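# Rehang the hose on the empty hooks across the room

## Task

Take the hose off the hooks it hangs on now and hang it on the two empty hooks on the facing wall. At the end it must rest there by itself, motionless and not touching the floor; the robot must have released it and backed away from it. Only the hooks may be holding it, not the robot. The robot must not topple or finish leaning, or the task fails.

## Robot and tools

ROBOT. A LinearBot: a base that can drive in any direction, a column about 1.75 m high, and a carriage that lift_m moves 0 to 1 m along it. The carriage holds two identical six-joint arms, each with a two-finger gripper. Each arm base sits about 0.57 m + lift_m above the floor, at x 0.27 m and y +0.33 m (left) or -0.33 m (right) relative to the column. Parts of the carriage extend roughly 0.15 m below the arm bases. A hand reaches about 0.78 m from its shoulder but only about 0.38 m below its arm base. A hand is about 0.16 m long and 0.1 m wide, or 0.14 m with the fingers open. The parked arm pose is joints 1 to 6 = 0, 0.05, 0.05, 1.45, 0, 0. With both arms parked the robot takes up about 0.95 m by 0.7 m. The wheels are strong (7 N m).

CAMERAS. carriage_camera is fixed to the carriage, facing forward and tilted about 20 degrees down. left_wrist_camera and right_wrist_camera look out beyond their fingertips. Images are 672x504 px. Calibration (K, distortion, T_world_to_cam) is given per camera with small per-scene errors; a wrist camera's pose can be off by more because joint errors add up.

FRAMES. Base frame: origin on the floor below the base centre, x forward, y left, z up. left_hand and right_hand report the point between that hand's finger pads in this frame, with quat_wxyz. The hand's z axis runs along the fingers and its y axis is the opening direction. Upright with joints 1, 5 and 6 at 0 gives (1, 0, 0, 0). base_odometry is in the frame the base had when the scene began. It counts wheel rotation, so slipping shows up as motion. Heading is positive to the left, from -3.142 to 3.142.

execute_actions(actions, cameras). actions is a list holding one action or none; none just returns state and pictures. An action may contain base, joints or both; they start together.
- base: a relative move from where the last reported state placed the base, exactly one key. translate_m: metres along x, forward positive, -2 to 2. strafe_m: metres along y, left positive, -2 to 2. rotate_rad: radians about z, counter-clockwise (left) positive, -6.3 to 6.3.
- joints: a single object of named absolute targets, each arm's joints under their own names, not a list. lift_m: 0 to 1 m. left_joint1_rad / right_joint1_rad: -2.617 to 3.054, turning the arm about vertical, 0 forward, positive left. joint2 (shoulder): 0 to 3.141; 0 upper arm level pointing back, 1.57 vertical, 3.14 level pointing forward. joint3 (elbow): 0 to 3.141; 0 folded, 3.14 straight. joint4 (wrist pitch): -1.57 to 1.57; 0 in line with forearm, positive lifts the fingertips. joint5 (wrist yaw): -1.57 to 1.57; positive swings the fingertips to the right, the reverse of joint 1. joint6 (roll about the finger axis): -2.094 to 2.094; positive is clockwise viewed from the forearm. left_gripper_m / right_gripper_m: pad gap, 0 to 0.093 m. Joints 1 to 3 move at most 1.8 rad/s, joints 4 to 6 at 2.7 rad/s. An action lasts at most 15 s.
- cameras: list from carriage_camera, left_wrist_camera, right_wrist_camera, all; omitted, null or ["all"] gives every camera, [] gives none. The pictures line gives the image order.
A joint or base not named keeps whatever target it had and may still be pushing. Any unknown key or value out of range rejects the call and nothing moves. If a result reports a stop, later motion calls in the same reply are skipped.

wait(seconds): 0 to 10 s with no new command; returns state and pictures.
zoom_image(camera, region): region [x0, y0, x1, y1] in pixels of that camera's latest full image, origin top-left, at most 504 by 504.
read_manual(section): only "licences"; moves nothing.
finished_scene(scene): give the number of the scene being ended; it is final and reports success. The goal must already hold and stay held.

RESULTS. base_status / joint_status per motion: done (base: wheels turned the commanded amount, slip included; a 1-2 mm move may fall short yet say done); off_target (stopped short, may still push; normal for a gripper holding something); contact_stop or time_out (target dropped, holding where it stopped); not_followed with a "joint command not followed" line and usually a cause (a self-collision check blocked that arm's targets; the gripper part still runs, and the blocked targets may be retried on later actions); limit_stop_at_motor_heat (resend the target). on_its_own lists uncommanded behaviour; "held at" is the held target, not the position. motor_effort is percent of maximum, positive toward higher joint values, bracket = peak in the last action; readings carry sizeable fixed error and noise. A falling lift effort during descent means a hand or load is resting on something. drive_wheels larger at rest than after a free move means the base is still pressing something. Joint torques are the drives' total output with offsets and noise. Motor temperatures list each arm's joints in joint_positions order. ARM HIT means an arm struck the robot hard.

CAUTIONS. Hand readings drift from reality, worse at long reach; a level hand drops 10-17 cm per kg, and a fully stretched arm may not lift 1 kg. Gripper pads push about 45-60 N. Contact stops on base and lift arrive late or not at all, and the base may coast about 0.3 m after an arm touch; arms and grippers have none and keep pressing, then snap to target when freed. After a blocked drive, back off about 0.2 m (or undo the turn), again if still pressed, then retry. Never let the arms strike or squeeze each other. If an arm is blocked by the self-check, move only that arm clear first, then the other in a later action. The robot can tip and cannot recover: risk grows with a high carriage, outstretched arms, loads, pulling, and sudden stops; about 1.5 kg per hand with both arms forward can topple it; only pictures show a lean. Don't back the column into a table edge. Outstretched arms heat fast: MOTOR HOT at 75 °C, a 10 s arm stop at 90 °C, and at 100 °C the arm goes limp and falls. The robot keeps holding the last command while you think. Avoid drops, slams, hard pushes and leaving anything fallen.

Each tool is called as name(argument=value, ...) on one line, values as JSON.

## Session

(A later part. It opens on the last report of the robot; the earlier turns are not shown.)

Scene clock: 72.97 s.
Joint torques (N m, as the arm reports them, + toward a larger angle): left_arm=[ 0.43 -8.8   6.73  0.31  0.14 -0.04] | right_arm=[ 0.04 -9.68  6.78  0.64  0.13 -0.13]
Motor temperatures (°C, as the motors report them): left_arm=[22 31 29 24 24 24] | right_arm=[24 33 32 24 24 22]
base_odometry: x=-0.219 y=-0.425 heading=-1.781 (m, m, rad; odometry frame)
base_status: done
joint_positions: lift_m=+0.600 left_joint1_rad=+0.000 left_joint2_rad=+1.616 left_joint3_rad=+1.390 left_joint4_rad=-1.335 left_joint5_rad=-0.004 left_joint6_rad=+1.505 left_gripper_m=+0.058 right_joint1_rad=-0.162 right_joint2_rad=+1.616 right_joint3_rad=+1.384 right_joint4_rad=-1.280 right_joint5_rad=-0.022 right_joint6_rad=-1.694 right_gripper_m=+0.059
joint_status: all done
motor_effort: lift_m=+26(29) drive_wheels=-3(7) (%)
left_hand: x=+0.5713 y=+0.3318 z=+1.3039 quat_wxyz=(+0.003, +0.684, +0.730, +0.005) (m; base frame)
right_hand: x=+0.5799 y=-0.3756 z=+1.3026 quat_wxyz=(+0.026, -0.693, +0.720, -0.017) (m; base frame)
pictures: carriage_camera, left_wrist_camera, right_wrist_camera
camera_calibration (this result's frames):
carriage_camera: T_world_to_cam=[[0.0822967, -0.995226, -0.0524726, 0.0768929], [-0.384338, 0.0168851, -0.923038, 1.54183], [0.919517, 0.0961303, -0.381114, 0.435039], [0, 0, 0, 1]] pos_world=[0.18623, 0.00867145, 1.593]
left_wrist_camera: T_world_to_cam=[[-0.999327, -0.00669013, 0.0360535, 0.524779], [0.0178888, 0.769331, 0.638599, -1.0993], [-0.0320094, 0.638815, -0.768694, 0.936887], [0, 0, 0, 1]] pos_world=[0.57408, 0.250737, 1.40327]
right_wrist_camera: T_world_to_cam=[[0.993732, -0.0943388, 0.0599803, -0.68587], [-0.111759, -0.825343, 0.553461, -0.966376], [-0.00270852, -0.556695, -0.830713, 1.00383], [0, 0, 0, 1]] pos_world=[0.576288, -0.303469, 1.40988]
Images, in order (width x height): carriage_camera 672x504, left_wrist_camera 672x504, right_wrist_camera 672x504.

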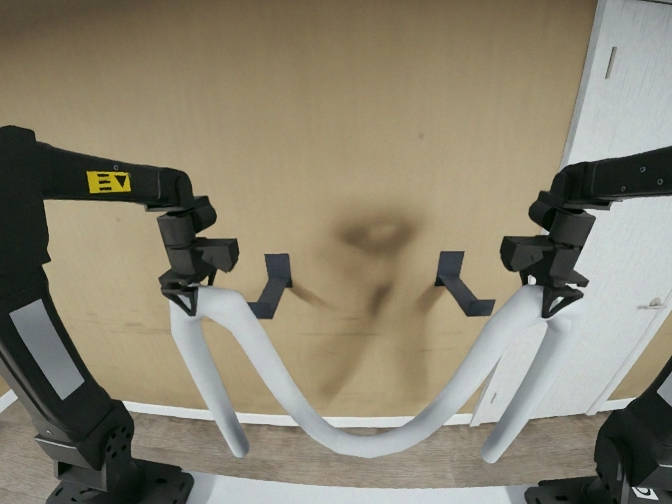

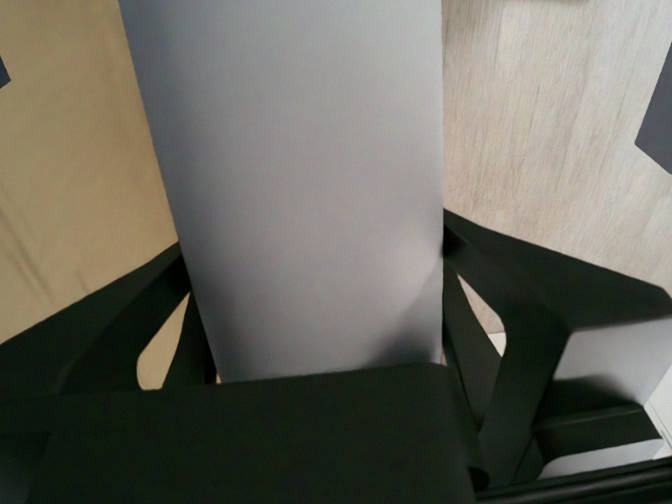

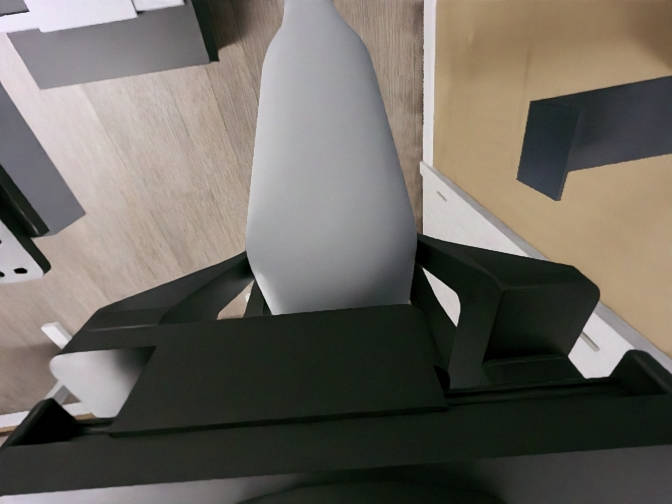

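execute_actions(actions=[{"base":{"translate_m":0.285},"joints":{"right_joint1_rad":-0.19}}], cameras=["carriage_camera"])

execute_actions(actions=[{"joints":{"lift_m":0.46,"left_joint1_rad":-0.06,"right_joint1_rad":-0.15}}])

Scene clock: 79.23 s.
Joint torques (N m, as the arm reports them, + toward a larger angle): left_arm=[ 0.28 -9.    6.87  0.31  0.21 -0.05] | right_arm=[-0.68 -9.91  6.69  0.61  0.15 -0.17]
Motor temperatures (°C, as the motors report them): left_arm=[22 31 29 24 24 24] | right_arm=[24 33 32 24 24 22]
base_odometry: x=-0.279 y=-0.704 heading=-1.782 (m, m, rad; odometry frame)
base_status: done
joint_positions: lift_m=+0.600 left_joint1_rad=+0.000 left_joint2_rad=+1.617 left_joint3_rad=+1.390 left_joint4_rad=-1.334 left_joint5_rad=-0.004 left_joint6_rad=+1.505 left_gripper_m=+0.058 right_joint1_rad=-0.185 right_joint2_rad=+1.617 right_joint3_rad=+1.384 right_joint4_rad=-1.280 right_joint5_rad=-0.022 right_joint6_rad=-1.694 right_gripper_m=+0.059
joint_status: all done
motor_effort: lift_m=+26(26) drive_wheels=-3(7) (%)
left_hand: x=+0.5714 y=+0.3318 z=+1.3036 quat_wxyz=(+0.002, +0.684, +0.730, +0.005) (m; base frame)
right_hand: x=+0.5790 y=-0.3825 z=+1.3024 quat_wxyz=(+0.026, -0.685, +0.728, -0.017) (m; base frame)
pictures: carriage_camera
camera_calibration (this result's frames):
carriage_camera: T_world_to_cam=[[0.0822967, -0.995226, -0.0524726, 0.0768929], [-0.384338, 0.0168851, -0.923038, 1.54183], [0.919517, 0.0961303, -0.381114, 0.435039], [0, 0, 0, 1]] pos_world=[0.18623, 0.00867145, 1.593]
Images, in order (width x height): carriage_camera 672x504.

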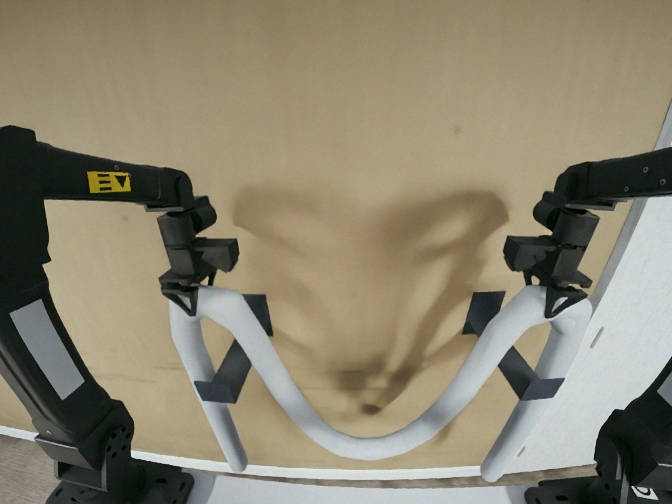

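Scene clock: 80.33 s.
Joint torques (N m, as the arm reports them, + toward a larger angle): left_arm=[ 0.37 -8.94  6.78  0.24  0.29 -0.06] | right_arm=[-0.21 -9.87  6.7   0.64 -0.11 -0.14]
Motor temperatures (°C, as the motors report them): left_arm=[22 31 29 24 24 24] | right_arm=[24 33 32 24 24 22]
base_odometry: x=-0.279 y=-0.704 heading=-1.782 (m, m, rad; odometry frame)
base_status: not commanded
joint_positions: lift_m=+0.460 left_joint1_rad=-0.056 left_joint2_rad=+1.620 left_joint3_rad=+1.390 left_joint4_rad=-1.334 left_joint5_rad=-0.007 left_joint6_rad=+1.505 left_gripper_m=+0.058 right_joint1_rad=-0.150 right_joint2_rad=+1.618 right_joint3_rad=+1.384 right_joint4_rad=-1.280 right_joint5_rad=+0.004 right_joint6_rad=-1.694 right_gripper_m=+0.059
joint_status: all done
motor_effort: lift_m=+24(25) drive_wheels=-2(3) (%)
left_hand: x=+0.5711 y=+0.3163 z=+1.1629 quat_wxyz=(+0.000, +0.704, +0.710, +0.005) (m; base frame)
right_hand: x=+0.5800 y=-0.3765 z=+1.1624 quat_wxyz=(+0.016, -0.697, +0.716, -0.024) (m; base frame)
pictures: carriage_camera, left_wrist_camera, right_wrist_camera
camera_calibration (this result's frames):
carriage_camera: T_world_to_cam=[[0.0822967, -0.995226, -0.0524726, 0.0695558], [-0.384338, 0.0168851, -0.923038, 1.41276], [0.919517, 0.0961303, -0.381114, 0.381749], [0, 0, 0, 1]] pos_world=[0.18623, 0.00867145, 1.45317]
left_wrist_camera: T_world_to_cam=[[-0.997996, 0.0491629, 0.0398411, 0.506722], [0.0632709, 0.76479, 0.641165, -1.02484], [0.00105144, 0.642401, -0.766368, 0.815711], [0, 0, 0, 1]] pos_world=[0.569691, 0.234862, 1.26204]
right_wrist_camera: T_world_to_cam=[[0.994937, -0.082187, 0.0578347, -0.671231], [-0.100496, -0.811861, 0.575137, -0.916183], [-0.000315108, -0.578038, -0.81601, 0.860369], [0, 0, 0, 1]] pos_world=[0.576031, -0.301654, 1.26782]
Images, in order (width x height): carriage_camera 672x504, left_wrist_camera 672x504, right_wrist_camera 672x504.

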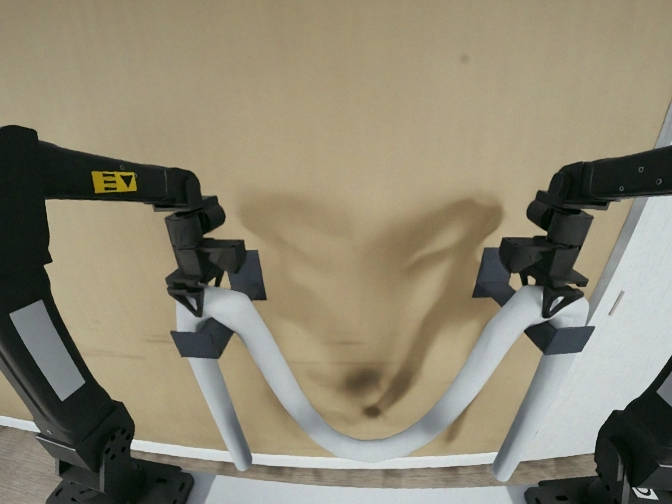

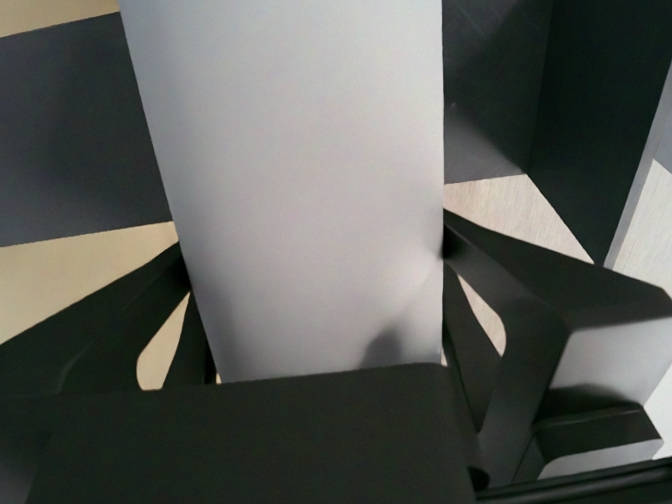

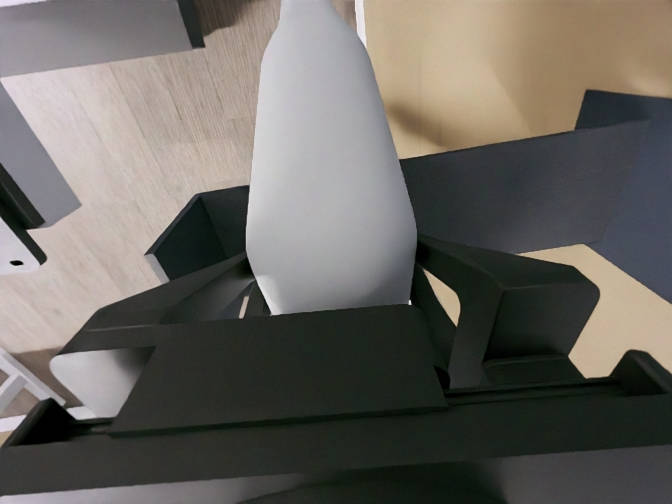

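execute_actions(actions=[{"base":{"translate_m":0.025},"joints":{"left_joint1_rad":-0.105}}], cameras=[])

execute_actions(actions=[{"joints":{"lift_m":0.422}}], cameras=[])

execute_actions(actions=[{"joints":{"left_gripper_m":0.09,"right_gripper_m":0.09}}], cameras=[])

execute_actions(actions=[{"joints":{"lift_m":0.55}}], cameras=["carriage_camera"])

execute_actions(actions=[{"base":{"translate_m":-0.6}}], cameras=["carriage_camera"])

wait(seconds=8)

Scene clock: 86.83 s.
Joint torques (N m, as the arm reports them, + toward a larger angle): left_arm=[-0.58 -8.97  6.94  0.44  0.32 -0.02] | right_arm=[-0.1  -9.97  6.78  0.67 -0.08 -0.14]
Motor temperatures (°C, as the motors report them): left_arm=[22 32 30 24 24 24] | right_arm=[24 34 33 24 24 22]
base_odometry: x=-0.284 y=-0.729 heading=-1.782 (m, m, rad; odometry frame)
base_status: done
joint_positions: lift_m=+0.460 left_joint1_rad=-0.095 left_joint2_rad=+1.620 left_joint3_rad=+1.390 left_joint4_rad=-1.350 left_joint5_rad=-0.019 left_joint6_rad=+1.505 left_gripper_m=+0.058 right_joint1_rad=-0.150 right_joint2_rad=+1.618 right_joint3_rad=+1.384 right_joint4_rad=-1.287 right_joint5_rad=+0.004 right_joint6_rad=-1.694 right_gripper_m=+0.059
joint_status: all done
motor_effort: lift_m=+24(24) drive_wheels=+1(6) (%)
left_hand: x=+0.5666 y=+0.3076 z=+1.1630 quat_wxyz=(-0.009, +0.717, +0.697, +0.004) (m; base frame)
right_hand: x=+0.5783 y=-0.3763 z=+1.1624 quat_wxyz=(+0.014, -0.697, +0.716, -0.022) (m; base frame)
pictures: none
No camera images: the call's "cameras" was empty. Leave "cameras" out to get every camera's image.

Scene clock: 87.50 s.
Joint torques (N m, as the arm reports them, + toward a larger angle): left_arm=[-0.24 -5.9   5.95  0.56  0.37 -0.02] | right_arm=[-0.17 -6.43  5.29  0.84 -0.23 -0.1 ]
Motor temperatures (°C, as the motors report them): left_arm=[22 32 30 24 24 24] | right_arm=[24 34 33 24 24 22]
base_odometry: x=-0.284 y=-0.729 heading=-1.782 (m, m, rad; odometry frame)
base_status: not commanded
joint_positions: lift_m=+0.422 left_joint1_rad=-0.095 left_joint2_rad=+1.584 left_joint3_rad=+1.403 left_joint4_rad=-1.354 left_joint5_rad=-0.025 left_joint6_rad=+1.505 left_gripper_m=+0.058 right_joint1_rad=-0.150 right_joint2_rad=+1.581 right_joint3_rad=+1.406 right_joint4_rad=-1.288 right_joint5_rad=+0.019 right_joint6_rad=-1.694 right_gripper_m=+0.059
joint_status: all done
motor_effort: lift_m=+19(20) drive_wheels=+1(1) (%)
left_hand: x=+0.5678 y=+0.3085 z=+1.1380 quat_wxyz=(+0.005, +0.717, +0.697, +0.021) (m; base frame)
right_hand: x=+0.5817 y=-0.3794 z=+1.1409 quat_wxyz=(+0.025, -0.696, +0.716, -0.049) (m; base frame)
pictures: none
No camera images: the call's "cameras" was empty. Leave "cameras" out to get every camera's image.

Scene clock: 88.13 s.
Joint torques (N m, as the arm reports them, + toward a larger angle): left_arm=[-0.12 -6.31  6.05  0.52  0.21 -0.01] | right_arm=[-0.23 -7.02  5.44  0.79 -0.15 -0.13]
Motor temperatures (°C, as the motors report them): left_arm=[22 32 30 24 24 24] | right_arm=[24 34 33 24 24 22]
base_odometry: x=-0.284 y=-0.729 heading=-1.782 (m, m, rad; odometry frame)
base_status: not commanded
joint_positions: lift_m=+0.422 left_joint1_rad=-0.095 left_joint2_rad=+1.587 left_joint3_rad=+1.403 left_joint4_rad=-1.350 left_joint5_rad=-0.012 left_joint6_rad=+1.505 left_gripper_m=+0.090 right_joint1_rad=-0.150 right_joint2_rad=+1.587 right_joint3_rad=+1.406 right_joint4_rad=-1.284 right_joint5_rad=+0.009 right_joint6_rad=-1.694 right_gripper_m=+0.090
joint_status: all done
motor_effort: lift_m=+22(21) drive_wheels=-2(1) (%)
left_hand: x=+0.5687 y=+0.3062 z=+1.1373 quat_wxyz=(+0.010, +0.717, +0.697, +0.017) (m; base frame)
right_hand: x=+0.5830 y=-0.3778 z=+1.1391 quat_wxyz=(+0.028, -0.697, +0.715, -0.045) (m; base frame)
pictures: none
No camera images: the call's "cameras" was empty. Leave "cameras" out to get every camera's image.

Scene clock: 89.17 s.
Joint torques (N m, as the arm reports them, + toward a larger angle): left_arm=[-0.28 -6.78  5.94  0.52  0.26  0.03] | right_arm=[-0.3  -7.43  5.42  0.72 -0.18 -0.12]
Motor temperatures (°C, as the motors report them): left_arm=[22 32 30 24 24 24] | right_arm=[24 34 33 24 24 22]
base_odometry: x=-0.284 y=-0.729 heading=-1.782 (m, m, rad; odometry frame)
base_status: not commanded
joint_positions: lift_m=+0.550 left_joint1_rad=-0.095 left_joint2_rad=+1.593 left_joint3_rad=+1.403 left_joint4_rad=-1.347 left_joint5_rad=-0.011 left_joint6_rad=+1.505 left_gripper_m=+0.090 right_joint1_rad=-0.150 right_joint2_rad=+1.592 right_joint3_rad=+1.406 right_joint4_rad=-1.282 right_joint5_rad=+0.008 right_joint6_rad=-1.694 right_gripper_m=+0.090
joint_status: all done
motor_effort: lift_m=+25(30) drive_wheels=-2(2) (%)
left_hand: x=+0.5696 y=+0.3059 z=+1.2634 quat_wxyz=(+0.009, +0.717, +0.697, +0.015) (m; base frame)
right_hand: x=+0.5839 y=-0.3778 z=+1.2654 quat_wxyz=(+0.028, -0.697, +0.715, -0.043) (m; base frame)
pictures: carriage_camera
camera_calibration (this result's frames):
carriage_camera: T_world_to_cam=[[0.0822967, -0.995226, -0.0524726, 0.0742769], [-0.384338, 0.0168851, -0.923038, 1.49581], [0.919517, 0.0961303, -0.381114, 0.416039], [0, 0, 0, 1]] pos_world=[0.18623, 0.00867145, 1.54315]
Images, in order (width x height): carriage_camera 672x504.

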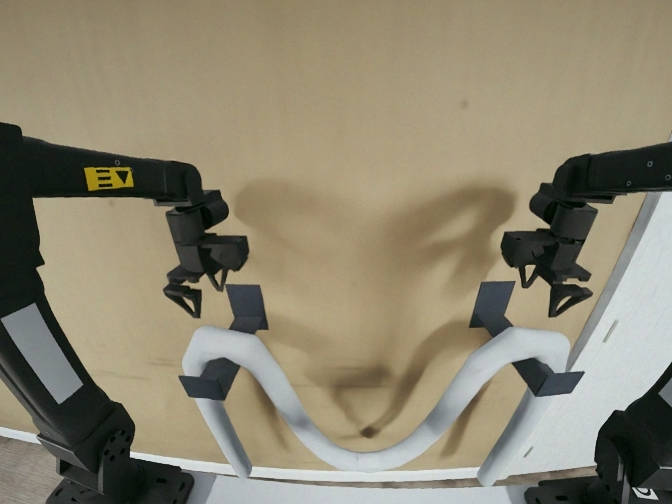

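Scene clock: 92.53 s.
Joint torques (N m, as the arm reports them, + toward a larger angle): left_arm=[-0.5  -6.64  5.89  0.5   0.22 -0.02] | right_arm=[-0.19 -7.6   5.43  0.74 -0.16 -0.13]
Motor temperatures (°C, as the motors report them): left_arm=[22 32 30 24 24 24] | right_arm=[24 34 32 24 24 22]
base_odometry: x=-0.159 y=-0.142 heading=-1.782 (m, m, rad; odometry frame)
base_status: done
joint_positions: lift_m=+0.550 left_joint1_rad=-0.095 left_joint2_rad=+1.593 left_joint3_rad=+1.403 left_joint4_rad=-1.342 left_joint5_rad=-0.010 left_joint6_rad=+1.505 left_gripper_m=+0.090 right_joint1_rad=-0.150 right_joint2_rad=+1.592 right_joint3_rad=+1.406 right_joint4_rad=-1.278 right_joint5_rad=+0.007 right_joint6_rad=-1.694 right_gripper_m=+0.090
joint_status: not commanded
motor_effort: lift_m=+25(23) drive_wheels=-1(12) (%)
left_hand: x=+0.5708 y=+0.3056 z=+1.2634 quat_wxyz=(+0.011, +0.717, +0.697, +0.016) (m; base frame)
right_hand: x=+0.5848 y=-0.3778 z=+1.2655 quat_wxyz=(+0.029, -0.697, +0.715, -0.045) (m; base frame)
pictures: carriage_camera
camera_calibration (this result's frames):
carriage_camera: T_world_to_cam=[[0.0822967, -0.995226, -0.0524726, 0.0742769], [-0.384338, 0.0168851, -0.923038, 1.49581], [0.919517, 0.0961303, -0.381114, 0.416039], [0, 0, 0, 1]] pos_world=[0.18623, 0.00867145, 1.54315]
Images, in order (width x height): carriage_camera 672x504.

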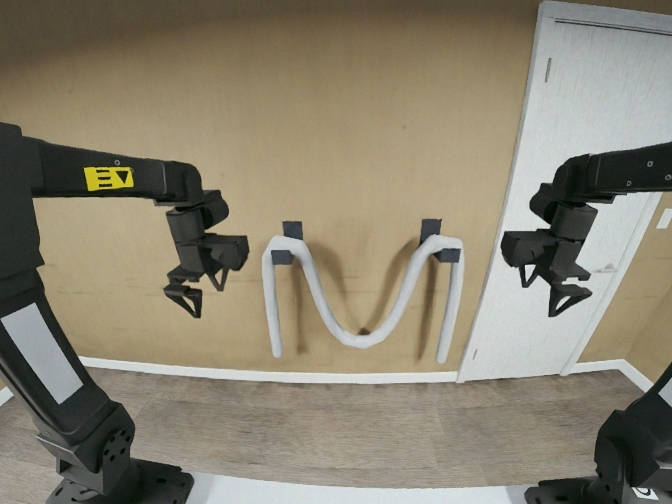

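Scene clock: 100.53 s.
Joint torques (N m, as the arm reports them, + toward a larger angle): left_arm=[-0.18 -6.79  5.94  0.47  0.25 -0.05] | right_arm=[-0.11 -7.49  5.44  0.7  -0.14 -0.13]
Motor temperatures (°C, as the motors report them): left_arm=[22 32 30 24 24 24] | right_arm=[24 33 32 24 24 22]
base_odometry: x=-0.159 y=-0.142 heading=-1.782 (m, m, rad; odometry frame)
base_status: done
joint_positions: lift_m=+0.550 left_joint1_rad=-0.095 left_joint2_rad=+1.593 left_joint3_rad=+1.403 left_joint4_rad=-1.342 left_joint5_rad=-0.010 left_joint6_rad=+1.505 left_gripper_m=+0.090 right_joint1_rad=-0.150 right_joint2_rad=+1.592 right_joint3_rad=+1.406 right_joint4_rad=-1.278 right_joint5_rad=+0.007 right_joint6_rad=-1.694 right_gripper_m=+0.090
joint_status: not commanded
motor_effort: lift_m=+22(23) drive_wheels=-1(12) (%)
left_hand: x=+0.5708 y=+0.3056 z=+1.2634 quat_wxyz=(+0.011, +0.717, +0.697, +0.016) (m; base frame)
right_hand: x=+0.5848 y=-0.3778 z=+1.2655 quat_wxyz=(+0.029, -0.697, +0.715, -0.045) (m; base frame)
wait: 8.00 s; at rest by 0.27 s
pictures: carriage_camera, left_wrist_camera, right_wrist_camera
camera_calibration (this result's frames):
carriage_camera: T_world_to_cam=[[0.0822967, -0.995226, -0.0524726, 0.0742769], [-0.384338, 0.0168851, -0.923038, 1.49581], [0.919517, 0.0961303, -0.381114, 0.416039], [0, 0, 0, 1]] pos_world=[0.18623, 0.00867145, 1.54315]
left_wrist_camera: T_world_to_cam=[[-0.996167, 0.0871209, 0.0077789, 0.530781], [0.0716546, 0.761837, 0.643793, -1.08832], [0.0501616, 0.641883, -0.76516, 0.870179], [0, 0, 0, 1]] pos_world=[0.56308, 0.224328, 1.36235]
right_wrist_camera: T_world_to_cam=[[0.991026, -0.0812109, 0.106174, -0.740614], [-0.127969, -0.805921, 0.578027, -0.961315], [0.0386254, -0.586426, -0.809081, 0.908994], [0, 0, 0, 1]] pos_world=[0.575839, -0.301832, 1.36975]
Images, in order (width x height): carriage_camera 672x504, left_wrist_camera 672x504, right_wrist_camera 672x504.

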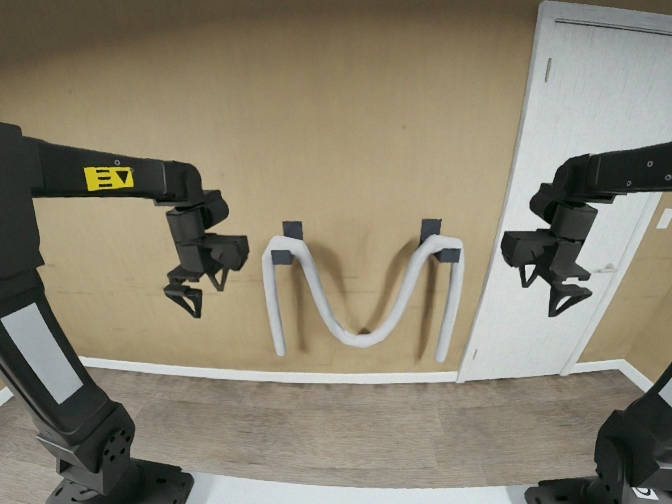

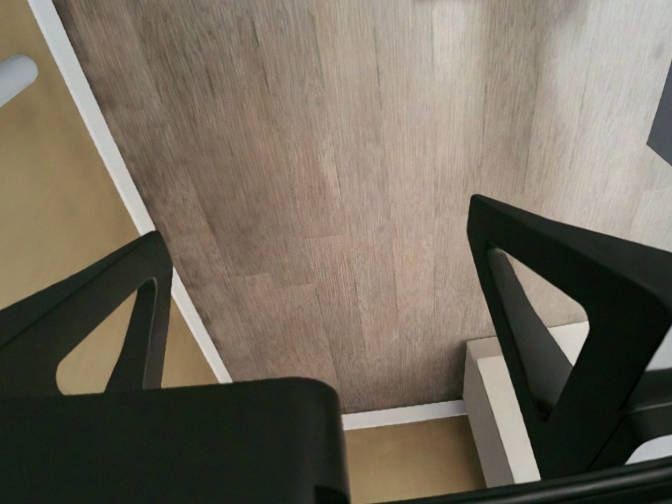

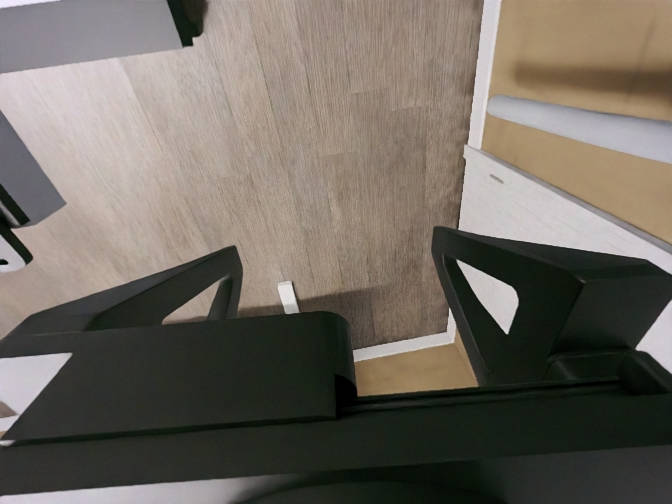

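finished_scene(scene=1)

The scene is finished: the task was done.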